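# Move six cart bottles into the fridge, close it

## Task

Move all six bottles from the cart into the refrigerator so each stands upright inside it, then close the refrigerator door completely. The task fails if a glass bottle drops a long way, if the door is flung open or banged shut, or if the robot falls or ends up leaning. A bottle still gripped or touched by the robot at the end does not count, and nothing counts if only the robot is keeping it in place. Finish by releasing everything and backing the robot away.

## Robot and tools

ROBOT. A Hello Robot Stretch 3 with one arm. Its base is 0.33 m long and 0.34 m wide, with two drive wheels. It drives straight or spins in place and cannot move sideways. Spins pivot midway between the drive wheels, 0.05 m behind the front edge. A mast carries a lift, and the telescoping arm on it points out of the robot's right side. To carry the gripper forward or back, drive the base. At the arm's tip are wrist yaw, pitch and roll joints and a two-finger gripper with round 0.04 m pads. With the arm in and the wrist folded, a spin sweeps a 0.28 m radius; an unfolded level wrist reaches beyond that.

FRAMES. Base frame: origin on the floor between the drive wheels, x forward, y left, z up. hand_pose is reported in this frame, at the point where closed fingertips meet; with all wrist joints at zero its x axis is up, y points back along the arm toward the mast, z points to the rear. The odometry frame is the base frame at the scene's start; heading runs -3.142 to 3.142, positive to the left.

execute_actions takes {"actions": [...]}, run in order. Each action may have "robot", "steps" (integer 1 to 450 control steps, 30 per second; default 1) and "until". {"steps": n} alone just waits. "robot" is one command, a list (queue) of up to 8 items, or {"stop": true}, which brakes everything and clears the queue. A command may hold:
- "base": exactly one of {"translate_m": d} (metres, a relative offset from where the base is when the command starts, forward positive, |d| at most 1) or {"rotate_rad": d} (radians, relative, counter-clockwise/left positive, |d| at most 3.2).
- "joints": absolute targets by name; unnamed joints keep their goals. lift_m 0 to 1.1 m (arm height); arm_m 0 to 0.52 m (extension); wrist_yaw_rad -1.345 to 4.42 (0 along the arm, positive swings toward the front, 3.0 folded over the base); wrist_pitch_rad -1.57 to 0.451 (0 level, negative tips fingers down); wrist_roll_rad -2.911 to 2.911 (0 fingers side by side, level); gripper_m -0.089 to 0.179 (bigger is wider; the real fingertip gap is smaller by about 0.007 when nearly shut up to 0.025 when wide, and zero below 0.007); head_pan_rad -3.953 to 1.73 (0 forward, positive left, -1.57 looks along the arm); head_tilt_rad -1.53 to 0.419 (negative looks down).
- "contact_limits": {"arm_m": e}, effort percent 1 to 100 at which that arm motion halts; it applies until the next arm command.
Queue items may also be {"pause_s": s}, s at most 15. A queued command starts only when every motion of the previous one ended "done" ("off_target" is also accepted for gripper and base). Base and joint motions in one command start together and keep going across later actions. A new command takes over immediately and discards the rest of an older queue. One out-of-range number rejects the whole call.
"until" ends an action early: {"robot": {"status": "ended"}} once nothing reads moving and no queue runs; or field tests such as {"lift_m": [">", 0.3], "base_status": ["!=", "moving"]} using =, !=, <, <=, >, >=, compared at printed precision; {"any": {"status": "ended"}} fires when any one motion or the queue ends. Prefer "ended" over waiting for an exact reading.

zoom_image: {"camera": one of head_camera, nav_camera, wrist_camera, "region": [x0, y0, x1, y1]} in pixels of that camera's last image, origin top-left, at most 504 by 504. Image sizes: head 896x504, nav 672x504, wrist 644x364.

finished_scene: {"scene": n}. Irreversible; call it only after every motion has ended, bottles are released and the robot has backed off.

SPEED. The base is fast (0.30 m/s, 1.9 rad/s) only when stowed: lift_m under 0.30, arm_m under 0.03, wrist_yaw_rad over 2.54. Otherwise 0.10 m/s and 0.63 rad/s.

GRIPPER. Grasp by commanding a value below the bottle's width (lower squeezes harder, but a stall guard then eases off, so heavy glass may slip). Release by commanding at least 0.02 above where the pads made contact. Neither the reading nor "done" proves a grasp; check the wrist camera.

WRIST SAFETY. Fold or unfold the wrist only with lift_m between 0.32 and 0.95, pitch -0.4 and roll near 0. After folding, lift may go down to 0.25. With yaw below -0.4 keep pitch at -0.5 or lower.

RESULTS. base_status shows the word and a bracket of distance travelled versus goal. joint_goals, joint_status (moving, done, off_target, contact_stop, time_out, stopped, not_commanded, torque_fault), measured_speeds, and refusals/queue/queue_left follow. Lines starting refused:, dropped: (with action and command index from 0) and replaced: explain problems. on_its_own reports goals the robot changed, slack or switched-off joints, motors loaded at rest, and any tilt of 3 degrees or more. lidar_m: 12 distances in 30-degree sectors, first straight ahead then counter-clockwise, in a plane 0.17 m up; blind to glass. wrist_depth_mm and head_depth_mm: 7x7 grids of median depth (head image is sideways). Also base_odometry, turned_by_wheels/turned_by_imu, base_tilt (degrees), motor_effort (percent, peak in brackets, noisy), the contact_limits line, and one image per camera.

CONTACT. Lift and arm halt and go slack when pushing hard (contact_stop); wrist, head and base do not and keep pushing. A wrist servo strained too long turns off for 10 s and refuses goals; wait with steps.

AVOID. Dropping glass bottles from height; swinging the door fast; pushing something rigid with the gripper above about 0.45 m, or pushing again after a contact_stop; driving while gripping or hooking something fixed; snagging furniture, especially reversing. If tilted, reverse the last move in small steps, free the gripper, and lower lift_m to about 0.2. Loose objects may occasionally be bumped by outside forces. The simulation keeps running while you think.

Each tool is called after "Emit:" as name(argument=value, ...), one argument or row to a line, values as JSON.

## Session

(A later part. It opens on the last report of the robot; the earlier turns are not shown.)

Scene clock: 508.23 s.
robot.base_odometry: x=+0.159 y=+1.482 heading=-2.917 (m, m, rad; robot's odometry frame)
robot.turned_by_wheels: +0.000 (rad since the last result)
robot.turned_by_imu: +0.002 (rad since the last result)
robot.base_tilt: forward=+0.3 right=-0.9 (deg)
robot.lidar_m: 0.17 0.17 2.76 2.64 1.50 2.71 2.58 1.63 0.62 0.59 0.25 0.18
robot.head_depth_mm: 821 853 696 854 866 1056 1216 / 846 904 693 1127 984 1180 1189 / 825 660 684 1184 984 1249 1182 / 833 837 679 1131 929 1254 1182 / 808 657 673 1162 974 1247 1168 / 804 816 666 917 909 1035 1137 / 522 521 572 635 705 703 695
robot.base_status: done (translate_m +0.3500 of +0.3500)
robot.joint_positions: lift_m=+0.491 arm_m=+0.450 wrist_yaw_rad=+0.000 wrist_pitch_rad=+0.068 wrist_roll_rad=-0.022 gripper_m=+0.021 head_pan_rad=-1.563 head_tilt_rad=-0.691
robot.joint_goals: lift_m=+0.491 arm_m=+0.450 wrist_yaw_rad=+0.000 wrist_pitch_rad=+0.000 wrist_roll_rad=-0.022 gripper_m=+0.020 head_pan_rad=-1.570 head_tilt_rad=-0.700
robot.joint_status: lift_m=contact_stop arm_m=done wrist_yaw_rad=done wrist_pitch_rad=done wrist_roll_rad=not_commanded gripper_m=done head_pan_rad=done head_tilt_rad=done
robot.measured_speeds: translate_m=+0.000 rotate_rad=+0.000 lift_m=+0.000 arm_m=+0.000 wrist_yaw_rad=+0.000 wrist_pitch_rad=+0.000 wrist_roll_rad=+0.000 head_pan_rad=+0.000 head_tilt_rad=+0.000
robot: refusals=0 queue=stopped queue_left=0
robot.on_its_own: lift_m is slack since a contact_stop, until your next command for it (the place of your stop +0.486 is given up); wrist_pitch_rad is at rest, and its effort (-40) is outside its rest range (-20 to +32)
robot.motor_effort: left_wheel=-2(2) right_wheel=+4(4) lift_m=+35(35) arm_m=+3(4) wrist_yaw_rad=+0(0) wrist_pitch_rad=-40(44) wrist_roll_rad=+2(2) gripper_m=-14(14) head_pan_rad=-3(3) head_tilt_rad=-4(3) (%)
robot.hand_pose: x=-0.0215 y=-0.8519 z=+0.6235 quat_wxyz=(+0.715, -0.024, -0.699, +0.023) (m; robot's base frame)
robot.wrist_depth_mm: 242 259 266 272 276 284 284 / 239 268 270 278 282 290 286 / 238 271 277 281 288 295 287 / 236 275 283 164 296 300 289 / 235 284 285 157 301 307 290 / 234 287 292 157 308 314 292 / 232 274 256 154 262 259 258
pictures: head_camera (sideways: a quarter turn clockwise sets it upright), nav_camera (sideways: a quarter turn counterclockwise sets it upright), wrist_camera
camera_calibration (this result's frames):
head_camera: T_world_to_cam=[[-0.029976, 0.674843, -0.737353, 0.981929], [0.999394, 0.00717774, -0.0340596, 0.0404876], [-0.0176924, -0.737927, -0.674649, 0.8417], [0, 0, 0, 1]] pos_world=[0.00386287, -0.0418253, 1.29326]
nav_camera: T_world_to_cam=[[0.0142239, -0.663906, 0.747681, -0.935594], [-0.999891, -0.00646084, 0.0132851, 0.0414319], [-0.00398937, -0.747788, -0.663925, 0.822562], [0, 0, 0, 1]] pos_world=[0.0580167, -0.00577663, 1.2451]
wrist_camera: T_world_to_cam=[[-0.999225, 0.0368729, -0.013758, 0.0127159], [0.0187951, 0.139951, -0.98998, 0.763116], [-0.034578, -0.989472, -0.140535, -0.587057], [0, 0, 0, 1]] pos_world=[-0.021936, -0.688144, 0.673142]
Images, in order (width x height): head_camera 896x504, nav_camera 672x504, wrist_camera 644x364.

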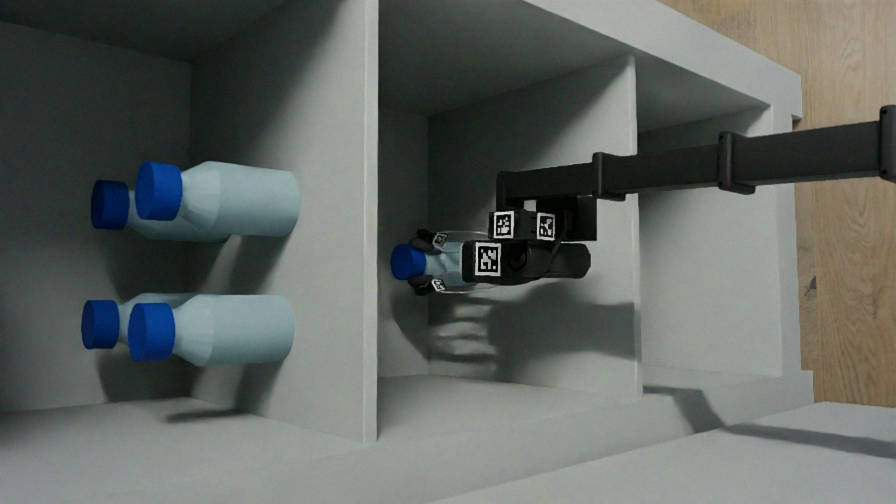

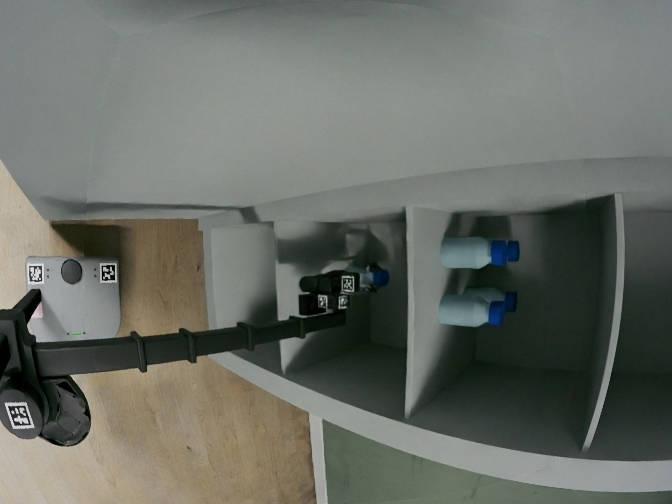

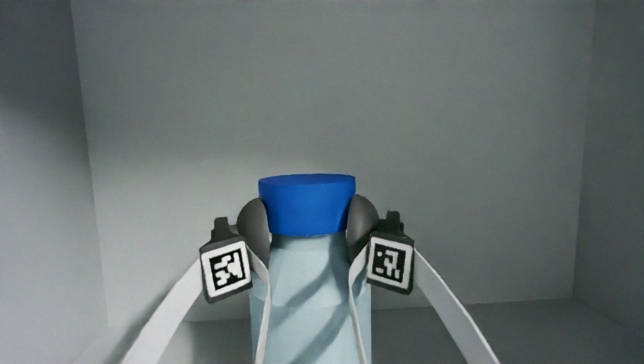

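Place lift .517. D at y≈.228−.025=.203.

Emit:
execute_actions(
  actions=[
    {"robot":[{"joints":{"lift_m":0.515}},{"joints":{"gripper_m":0.09}},{"joints":{"arm_m":0.0}},{"base":{"translate_m":-0.35}},{"base":{"rotate_rad":-1.796},"joints":{"lift_m":0.795,"head_tilt_rad":-0.55}},{"base":{"translate_m":-1.0}},{"base":{"translate_m":-0.357}},{"joints":{"arm_m":0.3}}],"steps":450,"until":{"robot":{"status":"ended"}}},
    {"steps":450,"until":{"robot":{"status":"ended"}}},
    {"steps":450,"until":{"robot":{"status":"ended"}}},
  ],
)

Scene clock: 550.27 s.
robot.base_odometry: x=+0.499 y=+0.203 heading=+1.570 (m, m, rad; robot's odometry frame)
robot.turned_by_wheels: -1.796 (rad since the last result)
robot.turned_by_imu: -1.783 (rad since the last result)
robot.base_tilt: forward=+0.3 right=-0.9 (deg)
robot.lidar_m: 1.87 1.22 2.51 1.68 2.14 1.55 1.34 1.34 0.81 0.55 0.74 2.81
robot.head_depth_mm: 2136 2225 2310 2290 1872 1590 - / 2446 2674 2685 976 - 1415 1294 / 2479 2714 2870 997 - 1284 1266 / 2385 2618 1135 926 758 911 1153 / 2344 2558 1225 901 1068 1009 1187 / 2266 2477 1196 896 1154 1262 1237 / 2218 2427 1136 965 1186 1394 1277
robot.base_status: done (translate_m -0.3570 of -0.3570)
robot.joint_positions: lift_m=+0.794 arm_m=+0.300 wrist_yaw_rad=+0.000 wrist_pitch_rad=-0.017 wrist_roll_rad=-0.021 gripper_m=+0.090 head_pan_rad=-1.563 head_tilt_rad=-0.557
robot.joint_goals: lift_m=+0.795 arm_m=+0.300 wrist_yaw_rad=+0.000 wrist_pitch_rad=+0.000 wrist_roll_rad=-0.021 gripper_m=+0.090 head_pan_rad=-1.570 head_tilt_rad=-0.550
robot.joint_status: lift_m=done arm_m=done wrist_yaw_rad=done wrist_pitch_rad=done wrist_roll_rad=not_commanded gripper_m=done head_pan_rad=done head_tilt_rad=done
robot.measured_speeds: translate_m=+0.000 rotate_rad=+0.000 lift_m=+0.000 arm_m=+0.000 wrist_yaw_rad=+0.000 wrist_pitch_rad=+0.000 wrist_roll_rad=+0.000 head_pan_rad=+0.000 head_tilt_rad=+0.000
robot: refusals=0 queue=done queue_left=0
robot.motor_effort: left_wheel=+1(6) right_wheel=-2(6) lift_m=+49(51) arm_m=+3(5) wrist_yaw_rad=+0(1) wrist_pitch_rad=+9(40) wrist_roll_rad=+2(2) gripper_m=+0(83) head_pan_rad=-2(3) head_tilt_rad=+1(11) (%)
robot.hand_pose: x=-0.0216 y=-0.7004 z=+0.9049 quat_wxyz=(+0.715, +0.006, -0.699, -0.006) (m; robot's base frame)
robot.wrist_depth_mm: - - - - - - - / - - - - - - - / - - - - - - - / - 606 698 321 - - - / 463 479 475 319 452 400 - / 344 361 335 320 306 334 - / 263 257 257 254 254 262 -
pictures: head_camera (sideways: a quarter turn clockwise sets it upright), nav_camera (sideways: a quarter turn counterclockwise sets it upright), wrist_camera
camera_calibration (this result's frames):
head_camera: T_world_to_cam=[[-0.0291963, 0.569548, -0.821439, 1.09153], [0.999428, 0.00259679, -0.0337221, 0.0400539], [-0.0170732, -0.821954, -0.569298, 0.704651], [0, 0, 0, 1]] pos_world=[0.00386845, -0.0425943, 1.29913]
nav_camera: T_world_to_cam=[[0.0134348, -0.557323, 0.830187, -1.04314], [-0.999904, -0.00468028, 0.0130393, 0.0417496], [-0.0033816, -0.830283, -0.557332, 0.683893], [0, 0, 0, 1]] pos_world=[0.0580726, -0.0133469, 1.24661]
wrist_camera: T_world_to_cam=[[-0.999218, 0.0379328, -0.0111562, 0.00938599], [0.0193597, 0.223351, -0.974546, 1.06494], [-0.0344755, -0.974, -0.223911, -0.311334], [0, 0, 0, 1]] pos_world=[-0.0219716, -0.54145, 0.968222]
Images, in order (width x height): head_camera 896x504, nav_camera 672x504, wrist_camera 644x364.

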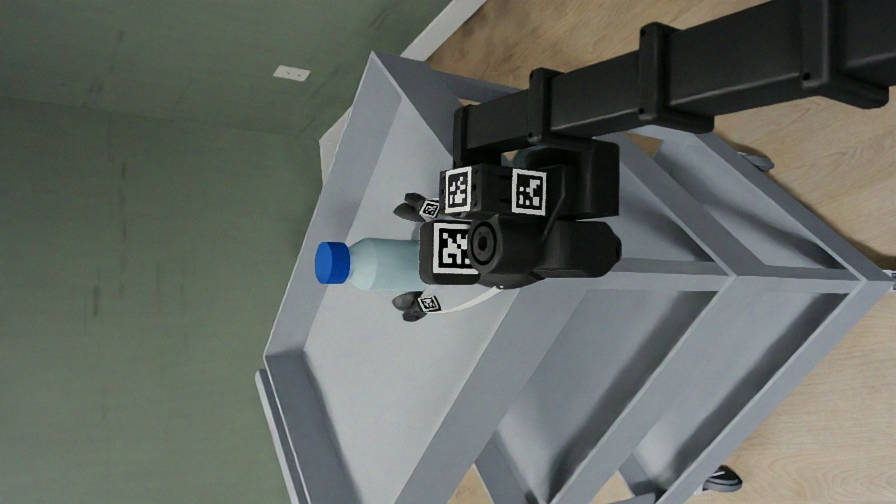

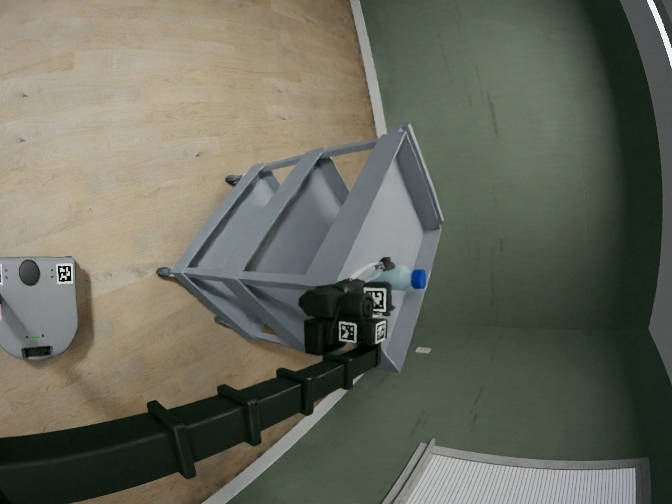

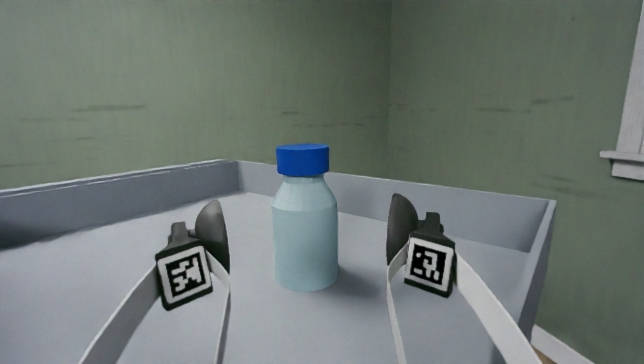

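Emit:
execute_actions(
  actions=[
    {"robot":[{"joints":{"arm_m":0.46}},{"joints":{"gripper_m":0.02}},{"joints":{"lift_m":0.92}},{"joints":{"arm_m":0.0}},{"base":{"translate_m":1.0},"joints":{"lift_m":0.6}},{"base":{"translate_m":0.357}},{"base":{"rotate_rad":1.796}},{"base":{"translate_m":0.35},"joints":{"head_tilt_rad":-0.7}}],"steps":450,"until":{"robot":{"status":"ended"}}},
    {"steps":450,"until":{"robot":{"status":"ended"}}},
    {"steps":450,"until":{"robot":{"status":"ended"}}},
    {"robot":[{"joints":{"arm_m":0.3}},{"joints":{"lift_m":0.517}},{"joints":{"gripper_m":0.09}},{"joints":{"arm_m":0.0}}],"steps":450,"until":{"robot":{"status":"ended"}}},
  ],
)

Scene clock: 599.07 s.
robot.base_odometry: x=+0.159 y=+1.482 heading=-2.917 (m, m, rad; robot's odometry frame)
robot.turned_by_wheels: +1.796 (rad since the last result)
robot.turned_by_imu: +1.800 (rad since the last result)
robot.base_tilt: forward=+0.3 right=-1.1 (deg)
robot.lidar_m: 0.17 0.17 2.77 2.64 1.63 1.66 2.58 1.63 0.63 0.59 0.25 0.18
robot.head_depth_mm: 821 855 697 855 869 1056 1214 / 844 905 692 1121 987 1181 1201 / 824 659 683 1176 979 1257 1185 / 836 835 679 1084 973 1243 1195 / 807 660 673 1153 968 1254 1183 / 800 819 667 923 906 1032 1132 / 523 522 571 635 702 699 701
robot.base_status: done (translate_m +0.3500 of +0.3500)
robot.joint_positions: lift_m=+0.518 arm_m=+0.002 wrist_yaw_rad=+0.000 wrist_pitch_rad=-0.019 wrist_roll_rad=-0.021 gripper_m=+0.090 head_pan_rad=-1.563 head_tilt_rad=-0.691
robot.joint_goals: lift_m=+0.517 arm_m=+0.000 wrist_yaw_rad=+0.000 wrist_pitch_rad=+0.000 wrist_roll_rad=-0.021 gripper_m=+0.090 head_pan_rad=-1.570 head_tilt_rad=-0.700
robot.joint_status: lift_m=done arm_m=done wrist_yaw_rad=done wrist_pitch_rad=done wrist_roll_rad=not_commanded gripper_m=done head_pan_rad=done head_tilt_rad=done
robot.measured_speeds: translate_m=+0.000 rotate_rad=+0.000 lift_m=+0.000 arm_m=+0.000 wrist_yaw_rad=+0.000 wrist_pitch_rad=+0.000 wrist_roll_rad=+0.000 head_pan_rad=+0.000 head_tilt_rad=+0.000
robot: refusals=0 queue=done queue_left=0
robot.motor_effort: left_wheel=-2(5) right_wheel=+4(8) lift_m=+20(51) arm_m=-3(11) wrist_yaw_rad=+0(0) wrist_pitch_rad=+11(19) wrist_roll_rad=+2(2) gripper_m=+0(83) head_pan_rad=-2(3) head_tilt_rad=-3(14) (%)
robot.hand_pose: x=-0.0214 y=-0.4026 z=+0.6272 quat_wxyz=(+0.715, +0.007, -0.699, -0.007) (m; robot's base frame)
robot.wrist_depth_mm: 258 321 656 673 678 439 306 / 267 316 677 687 696 438 305 / 275 314 690 710 716 451 316 / 278 309 652 631 704 446 326 / 291 305 483 477 513 430 342 / 262 309 360 382 676 385 349 / 261 329 654 819 750 461 364
pictures: head_camera (sideways: a quarter turn clockwise sets it upright), nav_camera (sideways: a quarter turn counterclockwise sets it upright), wrist_camera
camera_calibration (this result's frames):
head_camera: T_world_to_cam=[[-0.0299745, 0.674662, -0.737518, 0.982144], [0.999394, 0.00716916, -0.0340596, 0.0404875], [-0.0176913, -0.738092, -0.674468, 0.841465], [0, 0, 0, 1]] pos_world=[0.00386287, -0.0418274, 1.29327]
nav_camera: T_world_to_cam=[[0.0142224, -0.663722, 0.747844, -0.935806], [-0.999891, -0.00645735, 0.0132848, 0.0414322], [-0.00398835, -0.747951, -0.663742, 0.822323], [0, 0, 0, 1]] pos_world=[0.0580168, -0.00579056, 1.2451]
wrist_camera: T_world_to_cam=[[-0.999231, 0.0375306, -0.0113559, -0.00493232], [0.0195556, 0.225964, -0.973939, 0.728498], [-0.0339865, -0.973413, -0.226524, -0.0815798], [0, 0, 0, 1]] pos_world=[-0.0219473, -0.24384, 0.690978]
Images, in order (width x height): head_camera 896x504, nav_camera 672x504, wrist_camera 644x364.

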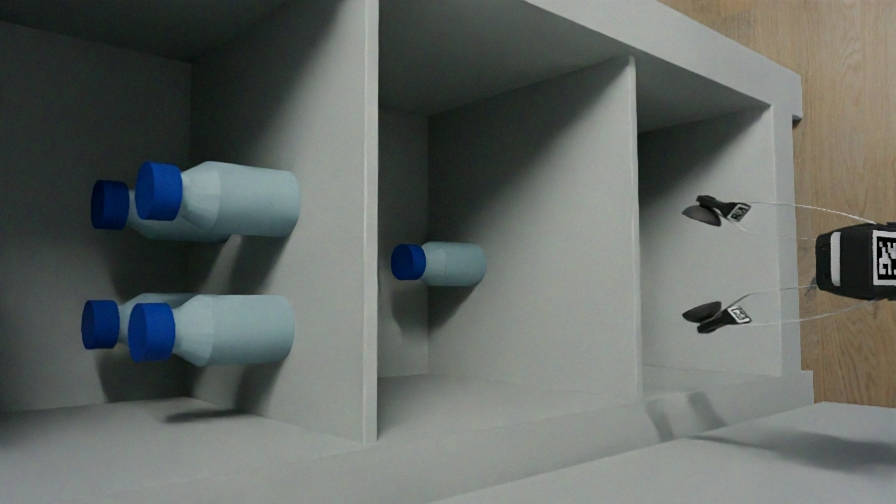

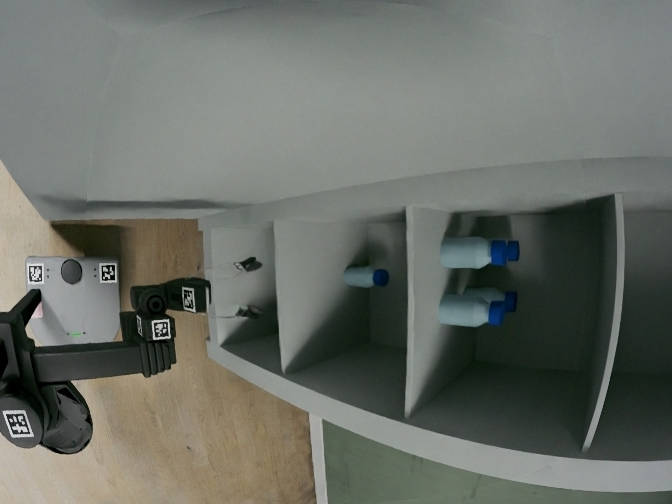

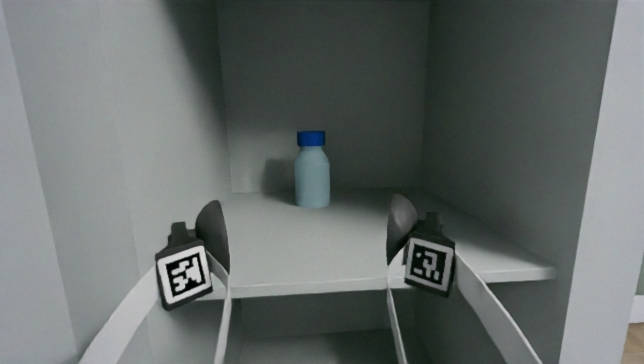

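Emit:
execute_actions(
  actions=[
    {"robot":[{"base":{"translate_m":-0.35}},{"base":{"rotate_rad":-1.685},"joints":{"lift_m":0.6,"head_tilt_rad":-0.55}},{"base":{"translate_m":-1.0}},{"base":{"translate_m":-0.368}},{"base":{"rotate_rad":-0.111}}],"steps":450,"until":{"robot":{"status":"ended"}}},
    {"steps":450,"until":{"robot":{"status":"ended"}}},
    {"steps":450,"until":{"robot":{"status":"ended"}}},
  ],
)

Scene clock: 635.10 s.
robot.base_odometry: x=+0.651 y=+0.200 heading=+1.570 (m, m, rad; robot's odometry frame)
robot.turned_by_wheels: -1.796 (rad since the last result)
robot.turned_by_imu: -1.785 (rad since the last result)
robot.base_tilt: forward=+0.3 right=-1.0 (deg)
robot.lidar_m: 1.90 1.29 2.67 1.82 2.07 1.50 1.30 1.30 0.79 0.55 0.76 2.81
robot.head_depth_mm: 2087 2176 2211 2232 1872 1551 1296 / 2348 2520 2595 1001 1185 1455 1295 / 2331 2573 2732 918 1145 1286 1262 / 2235 2474 1137 905 738 910 1191 / 2193 2441 1239 904 1069 983 1179 / 2120 2338 1188 894 1157 1268 1251 / 2077 2272 1128 966 1226 1384 1274
robot.base_status: done (rotate_rad -0.1109 of -0.1110)
robot.joint_positions: lift_m=+0.599 arm_m=+0.002 wrist_yaw_rad=+0.000 wrist_pitch_rad=-0.019 wrist_roll_rad=-0.021 gripper_m=+0.090 head_pan_rad=-1.563 head_tilt_rad=-0.556
robot.joint_goals: lift_m=+0.600 arm_m=+0.000 wrist_yaw_rad=+0.000 wrist_pitch_rad=+0.000 wrist_roll_rad=-0.021 gripper_m=+0.090 head_pan_rad=-1.570 head_tilt_rad=-0.550
robot.joint_status: lift_m=done arm_m=done wrist_yaw_rad=done wrist_pitch_rad=done wrist_roll_rad=not_commanded gripper_m=done head_pan_rad=done head_tilt_rad=done
robot.measured_speeds: translate_m=+0.000 rotate_rad=+0.000 lift_m=+0.000 arm_m=+0.000 wrist_yaw_rad=+0.000 wrist_pitch_rad=+0.000 wrist_roll_rad=+0.000 head_pan_rad=+0.000 head_tilt_rad=+0.000
robot: refusals=0 queue=done queue_left=0
robot.motor_effort: left_wheel=+1(5) right_wheel=-2(6) lift_m=+50(52) arm_m=-4(4) wrist_yaw_rad=+0(0) wrist_pitch_rad=+11(11) wrist_roll_rad=+2(2) gripper_m=+0(0) head_pan_rad=-3(3) head_tilt_rad=+3(15) (%)
robot.hand_pose: x=-0.0214 y=-0.4026 z=+0.7092 quat_wxyz=(+0.715, +0.007, -0.699, -0.007) (m; robot's base frame)
robot.wrist_depth_mm: - - - 324 - - - / - 534 353 316 465 - - / - - - 354 - - - / - - - - - - - / - 807 806 731 809 - - / - - 543 508 638 - - / - 861 462 382 816 - -
pictures: head_camera (sideways: a quarter turn clockwise sets it upright), nav_camera (sideways: a quarter turn counterclockwise sets it upright), wrist_camera
camera_calibration (this result's frames):
head_camera: T_world_to_cam=[[-0.0291956, 0.569469, -0.821494, 1.0916], [0.999428, 0.00259332, -0.0337216, 0.0400533], [-0.017073, -0.822008, -0.569219, 0.704548], [0, 0, 0, 1]] pos_world=[0.00386844, -0.0425946, 1.29914]
nav_camera: T_world_to_cam=[[0.0134341, -0.557243, 0.830241, -1.04321], [-0.999904, -0.00467879, 0.0130391, 0.0417499], [-0.0033814, -0.830336, -0.557252, 0.683789], [0, 0, 0, 1]] pos_world=[0.0580727, -0.0133522, 1.24662]
wrist_camera: T_world_to_cam=[[-0.999231, 0.0375304, -0.011356, -0.00400157], [0.0195556, 0.225964, -0.973939, 0.808334], [-0.0339863, -0.973412, -0.226524, -0.0630074], [0, 0, 0, 1]] pos_world=[-0.0219473, -0.243836, 0.772951]
Images, in order (width x height): head_camera 896x504, nav_camera 672x504, wrist_camera 644x364.

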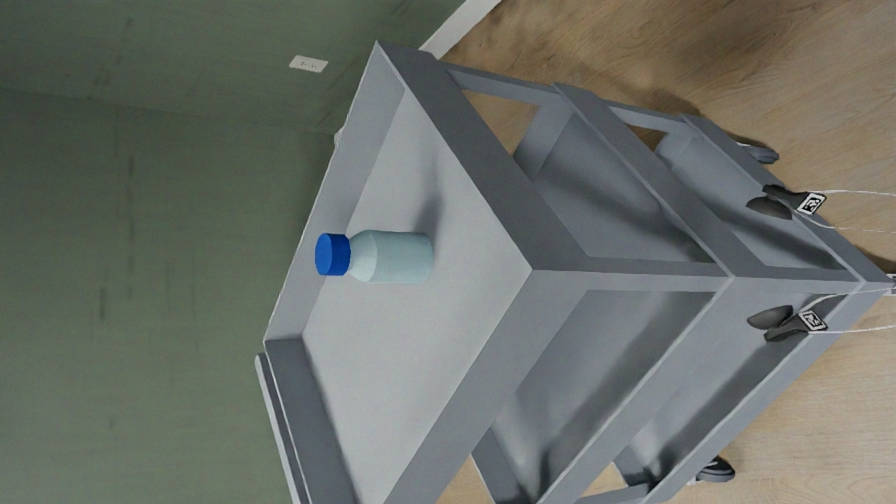

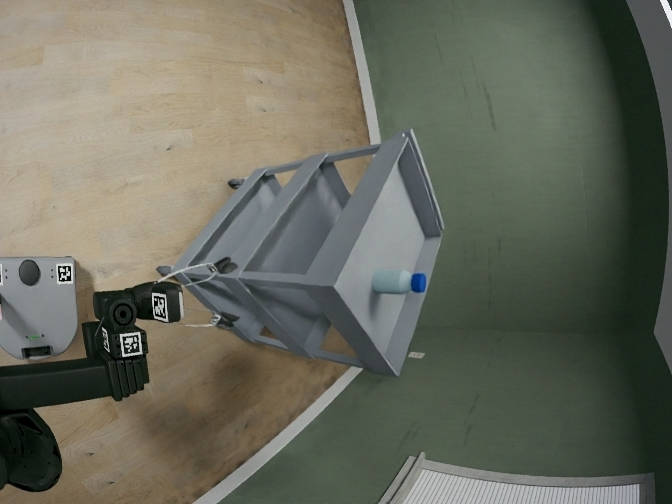

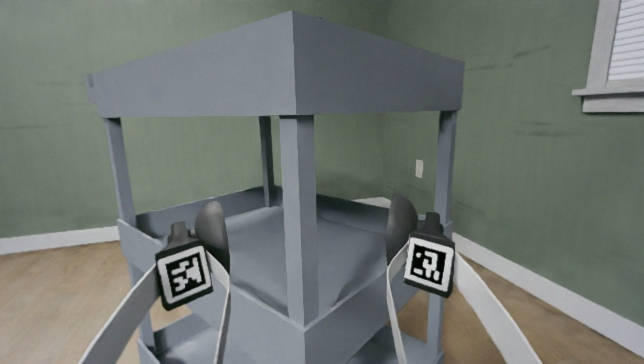

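Emit:
execute_actions(
  actions=[
    {"robot":[{"joints":{"lift_m":0.88,"gripper_m":0.12}},{"joints":{"arm_m":0.46}},{"joints":{"lift_m":0.8}}],"steps":450,"until":{"robot":{"status":"ended"}}},
  ],
)

Scene clock: 650.97 s.
robot.base_odometry: x=+0.651 y=+0.200 heading=+1.570 (m, m, rad; robot's odometry frame)
robot.turned_by_wheels: +0.000 (rad since the last result)
robot.turned_by_imu: +0.002 (rad since the last result)
robot.base_tilt: forward=+0.3 right=-1.1 (deg)
robot.lidar_m: 1.90 1.29 2.67 1.82 2.08 1.50 1.30 1.30 0.79 0.55 0.76 2.82
robot.head_depth_mm: 2101 2175 2225 2254 1898 - - / 2349 2539 2591 1004 - 1396 1277 / 2335 2559 2725 783 1147 1285 1261 / 2268 2464 2638 838 738 908 1185 / 2198 2426 1240 899 1066 981 1178 / 2147 2330 1183 895 1150 1268 1245 / 2082 2266 1122 963 1224 1394 1266
robot.base_status: done (rotate_rad -0.1109 of -0.1110)
robot.joint_positions: lift_m=+0.801 arm_m=+0.460 wrist_yaw_rad=+0.000 wrist_pitch_rad=-0.019 wrist_roll_rad=-0.021 gripper_m=+0.120 head_pan_rad=-1.563 head_tilt_rad=-0.556
robot.joint_goals: lift_m=+0.800 arm_m=+0.460 wrist_yaw_rad=+0.000 wrist_pitch_rad=+0.000 wrist_roll_rad=-0.021 gripper_m=+0.120 head_pan_rad=-1.570 head_tilt_rad=-0.550
robot.joint_status: lift_m=done arm_m=done wrist_yaw_rad=done wrist_pitch_rad=done wrist_roll_rad=not_commanded gripper_m=done head_pan_rad=done head_tilt_rad=done
robot.measured_speeds: translate_m=+0.000 rotate_rad=+0.000 lift_m=+0.000 arm_m=+0.000 wrist_yaw_rad=+0.000 wrist_pitch_rad=+0.000 wrist_roll_rad=+0.000 head_pan_rad=+0.000 head_tilt_rad=+0.000
robot: refusals=0 queue=done queue_left=0
robot.motor_effort: left_wheel=+1(1) right_wheel=-2(2) lift_m=+20(51) arm_m=+3(1) wrist_yaw_rad=+0(0) wrist_pitch_rad=+11(11) wrist_roll_rad=+2(2) gripper_m=+0(84) head_pan_rad=-3(3) head_tilt_rad=+2(1) (%)
robot.hand_pose: x=-0.0214 y=-0.8603 z=+0.9102 quat_wxyz=(+0.715, +0.007, -0.699, -0.007) (m; robot's base frame)
robot.wrist_depth_mm: - - - - - - 925 / - - - - - - 942 / - - - - - - 964 / - - 587 181 - - 962 / 403 450 465 152 385 315 915 / 351 - 325 158 317 296 265 / 282 265 263 154 254 256 256
pictures: head_camera (sideways: a quarter turn clockwise sets it upright), nav_camera (sideways: a quarter turn counterclockwise sets it upright), wrist_camera
camera_calibration (this result's frames):
head_camera: T_world_to_cam=[[-0.0291957, 0.569469, -0.821494, 1.0916], [0.999428, 0.00259343, -0.0337216, 0.0400533], [-0.0170729, -0.822009, -0.569219, 0.704548], [0, 0, 0, 1]] pos_world=[0.00386845, -0.0425946, 1.29914]
nav_camera: T_world_to_cam=[[0.0134341, -0.557243, 0.830241, -1.04321], [-0.999904, -0.00467891, 0.0130391, 0.0417499], [-0.0033813, -0.830336, -0.557252, 0.683789], [0, 0, 0, 1]] pos_world=[0.0580727, -0.0133522, 1.24662]
wrist_camera: T_world_to_cam=[[-0.999231, 0.0375307, -0.011356, 0.0154592], [0.0195557, 0.225964, -0.973939, 1.10754], [-0.0339866, -0.973412, -0.226524, -0.463003], [0, 0, 0, 1]] pos_world=[-0.0219473, -0.701538, 0.973975]
Images, in order (width x height): head_camera 896x504, nav_camera 672x504, wrist_camera 644x364.

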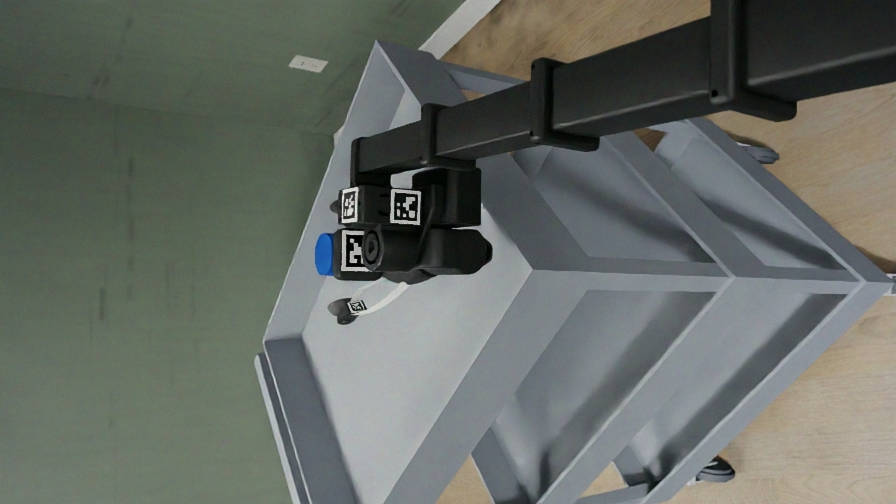

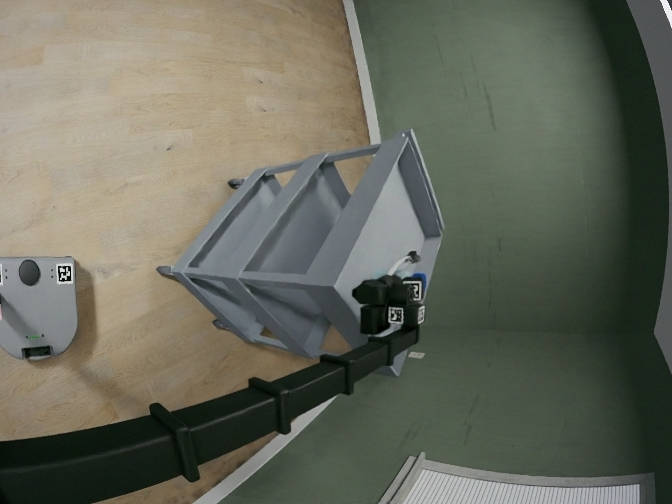

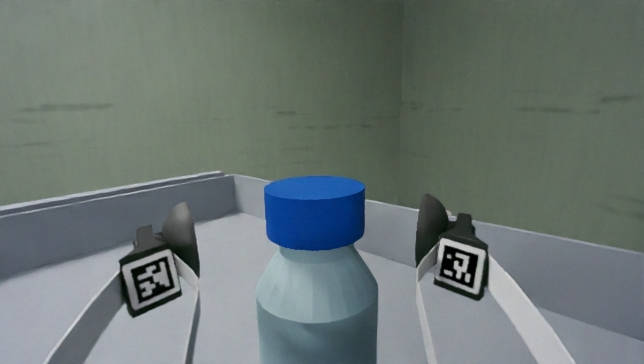

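Emit:
execute_actions(
  actions=[
    {"robot":[{"joints":{"gripper_m":0.02}},{"joints":{"lift_m":0.92}},{"joints":{"arm_m":0.0}},{"base":{"rotate_rad":0.111}},{"base":{"translate_m":1.0},"joints":{"lift_m":0.6}},{"base":{"translate_m":0.368}},{"base":{"rotate_rad":1.685}},{"base":{"translate_m":0.35},"joints":{"head_tilt_rad":-0.7}}],"steps":450,"until":{"robot":{"status":"ended"}}},
    {"steps":450,"until":{"robot":{"status":"ended"}}},
    {"steps":450,"until":{"robot":{"status":"ended"}}},
    {"robot":[{"joints":{"arm_m":0.3}},{"joints":{"lift_m":0.522}},{"joints":{"gripper_m":0.09}},{"joints":{"arm_m":0.0}}],"steps":450,"until":{"robot":{"status":"ended"}}},
  ],
)

Scene clock: 697.30 s.
robot.base_odometry: x=+0.159 y=+1.482 heading=-2.917 (m, m, rad; robot's odometry frame)
robot.turned_by_wheels: +1.796 (rad since the last result)
robot.turned_by_imu: +1.798 (rad since the last result)
robot.base_tilt: forward=+0.2 right=-1.0 (deg)
robot.lidar_m: 0.17 0.17 2.78 2.64 1.63 1.66 2.58 1.63 0.62 0.60 0.25 0.18
robot.head_depth_mm: 819 845 699 854 868 1052 1223 / 846 897 693 1127 987 1179 1185 / 823 663 684 1171 981 1261 1193 / 834 836 679 1065 955 1246 1191 / 810 661 675 1159 966 1257 1176 / 812 815 667 930 916 1033 1128 / 529 529 578 640 713 708 707
robot.base_status: done (translate_m +0.3500 of +0.3500)
robot.joint_positions: lift_m=+0.523 arm_m=+0.002 wrist_yaw_rad=-0.001 wrist_pitch_rad=-0.023 wrist_roll_rad=-0.021 gripper_m=+0.090 head_pan_rad=-1.563 head_tilt_rad=-0.691
robot.joint_goals: lift_m=+0.522 arm_m=+0.000 wrist_yaw_rad=+0.000 wrist_pitch_rad=+0.000 wrist_roll_rad=-0.021 gripper_m=+0.090 head_pan_rad=-1.570 head_tilt_rad=-0.700
robot.joint_status: lift_m=done arm_m=done wrist_yaw_rad=done wrist_pitch_rad=done wrist_roll_rad=not_commanded gripper_m=done head_pan_rad=done head_tilt_rad=done
robot.measured_speeds: translate_m=+0.000 rotate_rad=+0.000 lift_m=+0.000 arm_m=+0.000 wrist_yaw_rad=+0.000 wrist_pitch_rad=+0.000 wrist_roll_rad=+0.000 head_pan_rad=+0.000 head_tilt_rad=+0.000
robot: refusals=0 queue=done queue_left=0
robot.motor_effort: left_wheel=-2(6) right_wheel=+4(9) lift_m=+20(53) arm_m=-3(2) wrist_yaw_rad=+1(4) wrist_pitch_rad=+13(30) wrist_roll_rad=+2(2) gripper_m=-1(93) head_pan_rad=-3(3) head_tilt_rad=-3(12) (%)
robot.hand_pose: x=-0.0216 y=-0.4025 z=+0.6313 quat_wxyz=(+0.715, +0.008, -0.699, -0.008) (m; robot's base frame)
robot.wrist_depth_mm: 257 323 661 671 681 436 307 / 265 323 685 687 690 436 306 / 273 317 698 710 725 442 320 / 281 312 662 601 711 442 329 / 292 305 492 451 521 423 340 / 266 305 367 387 684 383 356 / 264 331 686 805 757 459 366
pictures: head_camera (sideways: a quarter turn clockwise sets it upright), nav_camera (sideways: a quarter turn counterclockwise sets it upright), wrist_camera
camera_calibration (this result's frames):
head_camera: T_world_to_cam=[[-0.0299747, 0.674692, -0.73749, 0.982108], [0.999394, 0.00717056, -0.0340596, 0.0404875], [-0.0176915, -0.738064, -0.674498, 0.841504], [0, 0, 0, 1]] pos_world=[0.00386287, -0.041827, 1.29327]
nav_camera: T_world_to_cam=[[0.0142226, -0.663753, 0.747816, -0.935771], [-0.999891, -0.0064579, 0.0132849, 0.0414322], [-0.00398855, -0.747924, -0.663773, 0.822363], [0, 0, 0, 1]] pos_world=[0.0580168, -0.00578823, 1.2451]
wrist_camera: T_world_to_cam=[[-0.999204, 0.0382922, -0.0112278, -0.00484792], [0.0197228, 0.229308, -0.973154, 0.733337], [-0.0346895, -0.9726, -0.229881, -0.0781247], [0, 0, 0, 1]] pos_world=[-0.0220176, -0.243959, 0.695636]
Images, in order (width x height): head_camera 896x504, nav_camera 672x504, wrist_camera 644x364.

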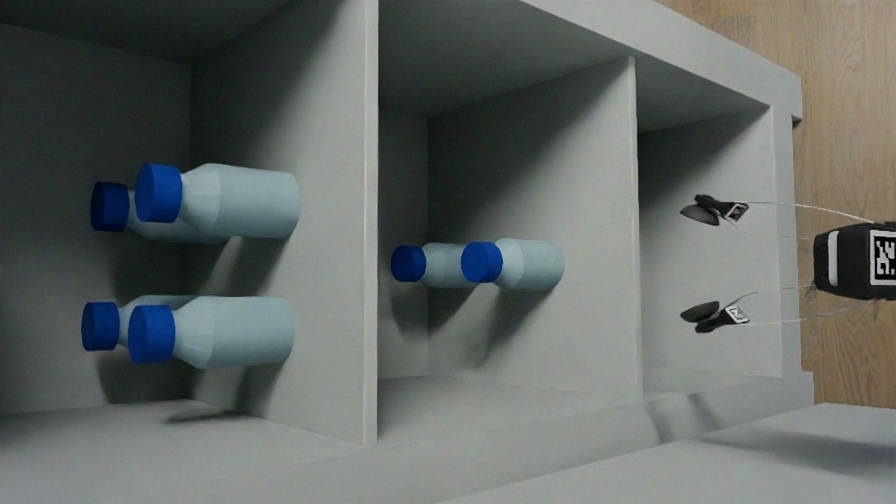

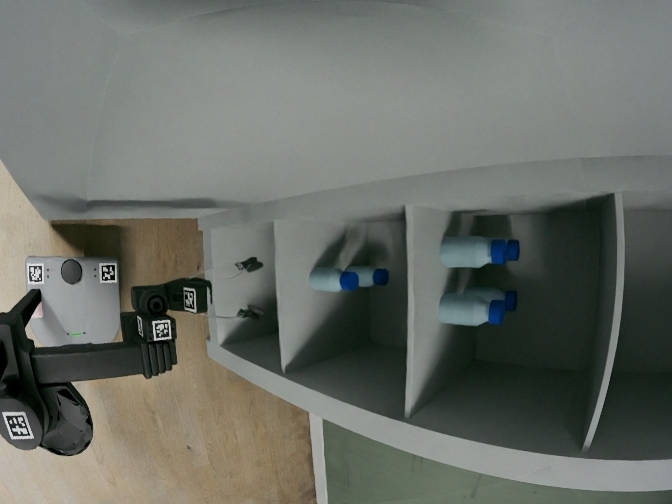

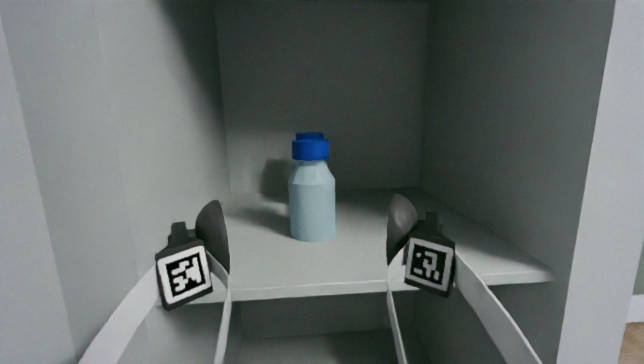

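Emit:
execute_actions(
  actions=[
    {"robot":[{"base":{"translate_m":-0.4},"joints":{"lift_m":0.3,"gripper_m":0.0,"head_tilt_rad":-0.8}},{"base":{"rotate_rad":1.571}},{"base":{"translate_m":0.55}},{"base":{"rotate_rad":-1.571}},{"base":{"translate_m":0.85}},{"joints":{"arm_m":0.22}},{"base":{"translate_m":-0.6}}],"steps":450,"until":{"robot":{"status":"ended"}}},
    {"steps":450,"until":{"robot":{"status":"ended"}}},
    {"steps":450,"until":{"robot":{"status":"ended"}}},
  ],
)

Scene clock: 745.30 s.
robot.base_odometry: x=+0.428 y=+0.979 heading=-2.917 (m, m, rad; robot's odometry frame)
robot.turned_by_wheels: +0.000 (rad since the last result)
robot.turned_by_imu: +0.012 (rad since the last result)
robot.base_tilt: forward=+0.4 right=-1.0 (deg)
robot.lidar_m: 2.28 1.88 2.19 2.10 1.09 1.12 2.46 2.44 1.73 1.02 1.05 2.23
robot.head_depth_mm: 1512 1748 1990 1812 1542 1328 1183 / 917 1670 1989 1801 1519 1336 1185 / 912 1044 1223 1518 1517 1370 1181 / 911 1040 1213 1467 1511 - 1161 / 905 1036 1209 1452 1495 1306 1160 / 901 1029 1188 1445 1493 1311 1160 / 898 1022 1204 1659 1485 1293 1155
robot.base_status: done (translate_m -0.6000 of -0.6000)
robot.joint_positions: lift_m=+0.301 arm_m=+0.220 wrist_yaw_rad=+0.002 wrist_pitch_rad=-0.022 wrist_roll_rad=-0.021 gripper_m=+0.000 head_pan_rad=-1.563 head_tilt_rad=-0.790
robot.joint_goals: lift_m=+0.300 arm_m=+0.220 wrist_yaw_rad=+0.000 wrist_pitch_rad=+0.000 wrist_roll_rad=-0.021 gripper_m=+0.000 head_pan_rad=-1.570 head_tilt_rad=-0.800
robot.joint_status: lift_m=done arm_m=done wrist_yaw_rad=done wrist_pitch_rad=done wrist_roll_rad=not_commanded gripper_m=done head_pan_rad=done head_tilt_rad=done
robot.measured_speeds: translate_m=+0.000 rotate_rad=+0.000 lift_m=+0.000 arm_m=+0.000 wrist_yaw_rad=+0.000 wrist_pitch_rad=+0.000 wrist_roll_rad=+0.000 head_pan_rad=+0.000 head_tilt_rad=+0.000
robot: refusals=0 queue=done queue_left=0
robot.motor_effort: left_wheel=+1(8) right_wheel=-1(35) lift_m=+20(20) arm_m=+3(0) wrist_yaw_rad=-1(17) wrist_pitch_rad=+12(13) wrist_roll_rad=+2(2) gripper_m=-3(85) head_pan_rad=-2(3) head_tilt_rad=-3(13) (%)
robot.hand_pose: x=-0.0210 y=-0.6203 z=+0.4095 quat_wxyz=(+0.715, +0.009, -0.699, -0.007) (m; robot's base frame)
robot.wrist_depth_mm: - 501 509 522 528 - - / - 505 522 531 540 - - / - 531 549 557 572 - - / - 551 560 569 586 - - / - 573 582 - 619 - - / 905 586 605 632 764 858 849 / 698 631 625 638 665 672 660
pictures: head_camera (sideways: a quarter turn clockwise sets it upright), nav_camera (sideways: a quarter turn counterclockwise sets it upright), wrist_camera
camera_calibration (this result's frames):
head_camera: T_world_to_cam=[[-0.0304895, 0.744184, -0.667278, 0.890613], [0.999369, 0.0105347, -0.0339146, 0.0402946], [-0.0182092, -0.667891, -0.744036, 0.931946], [0, 0, 0, 1]] pos_world=[0.00385509, -0.0407656, 1.28905]
nav_camera: T_world_to_cam=[[0.0147453, -0.734318, 0.678645, -0.845629], [-0.999881, -0.00777516, 0.013312, 0.0413984], [-0.00449869, -0.678761, -0.734346, 0.914155], [0, 0, 0, 1]] pos_world=[0.0579751, -0.000146464, 1.24464]
wrist_camera: T_world_to_cam=[[-0.999297, 0.0357317, -0.0113143, 0.0000972365], [0.0192024, 0.228845, -0.973274, 0.567093], [-0.0321875, -0.972807, -0.22937, -0.341158], [0, 0, 0, 1]] pos_world=[-0.0217734, -0.461661, 0.473687]
Images, in order (width x height): head_camera 896x504, nav_camera 672x504, wrist_camera 644x364.

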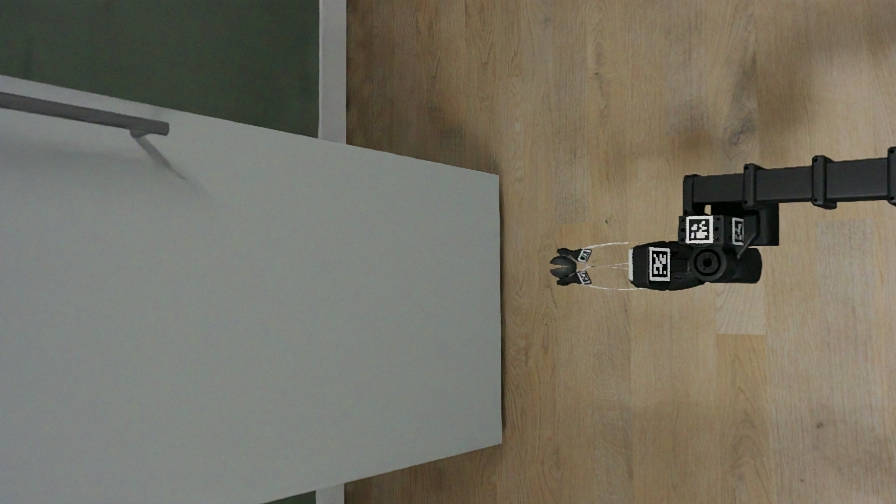

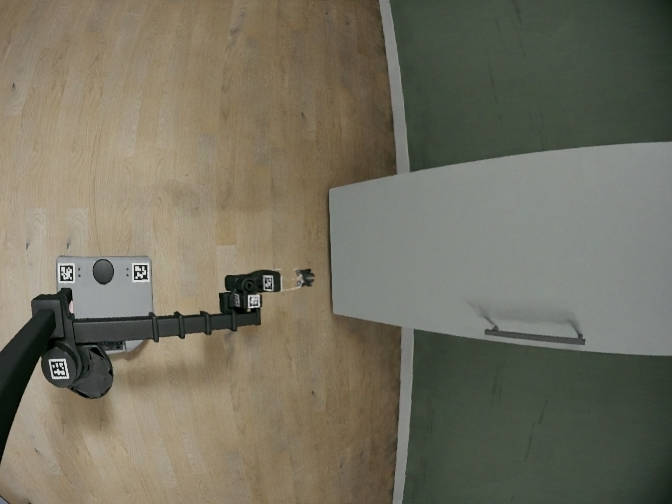

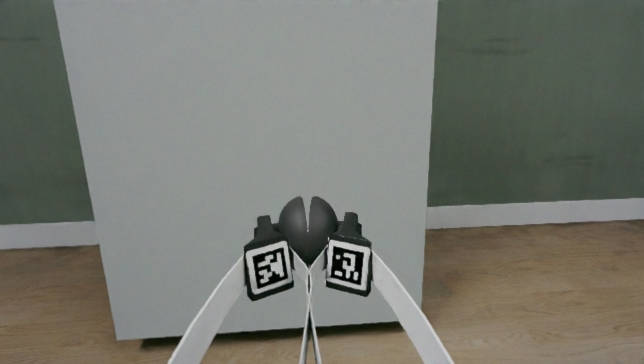

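The door swung shut by itself.

Emit:
finished_scene(
  scene=1,
)

The scene is finished: the task was done.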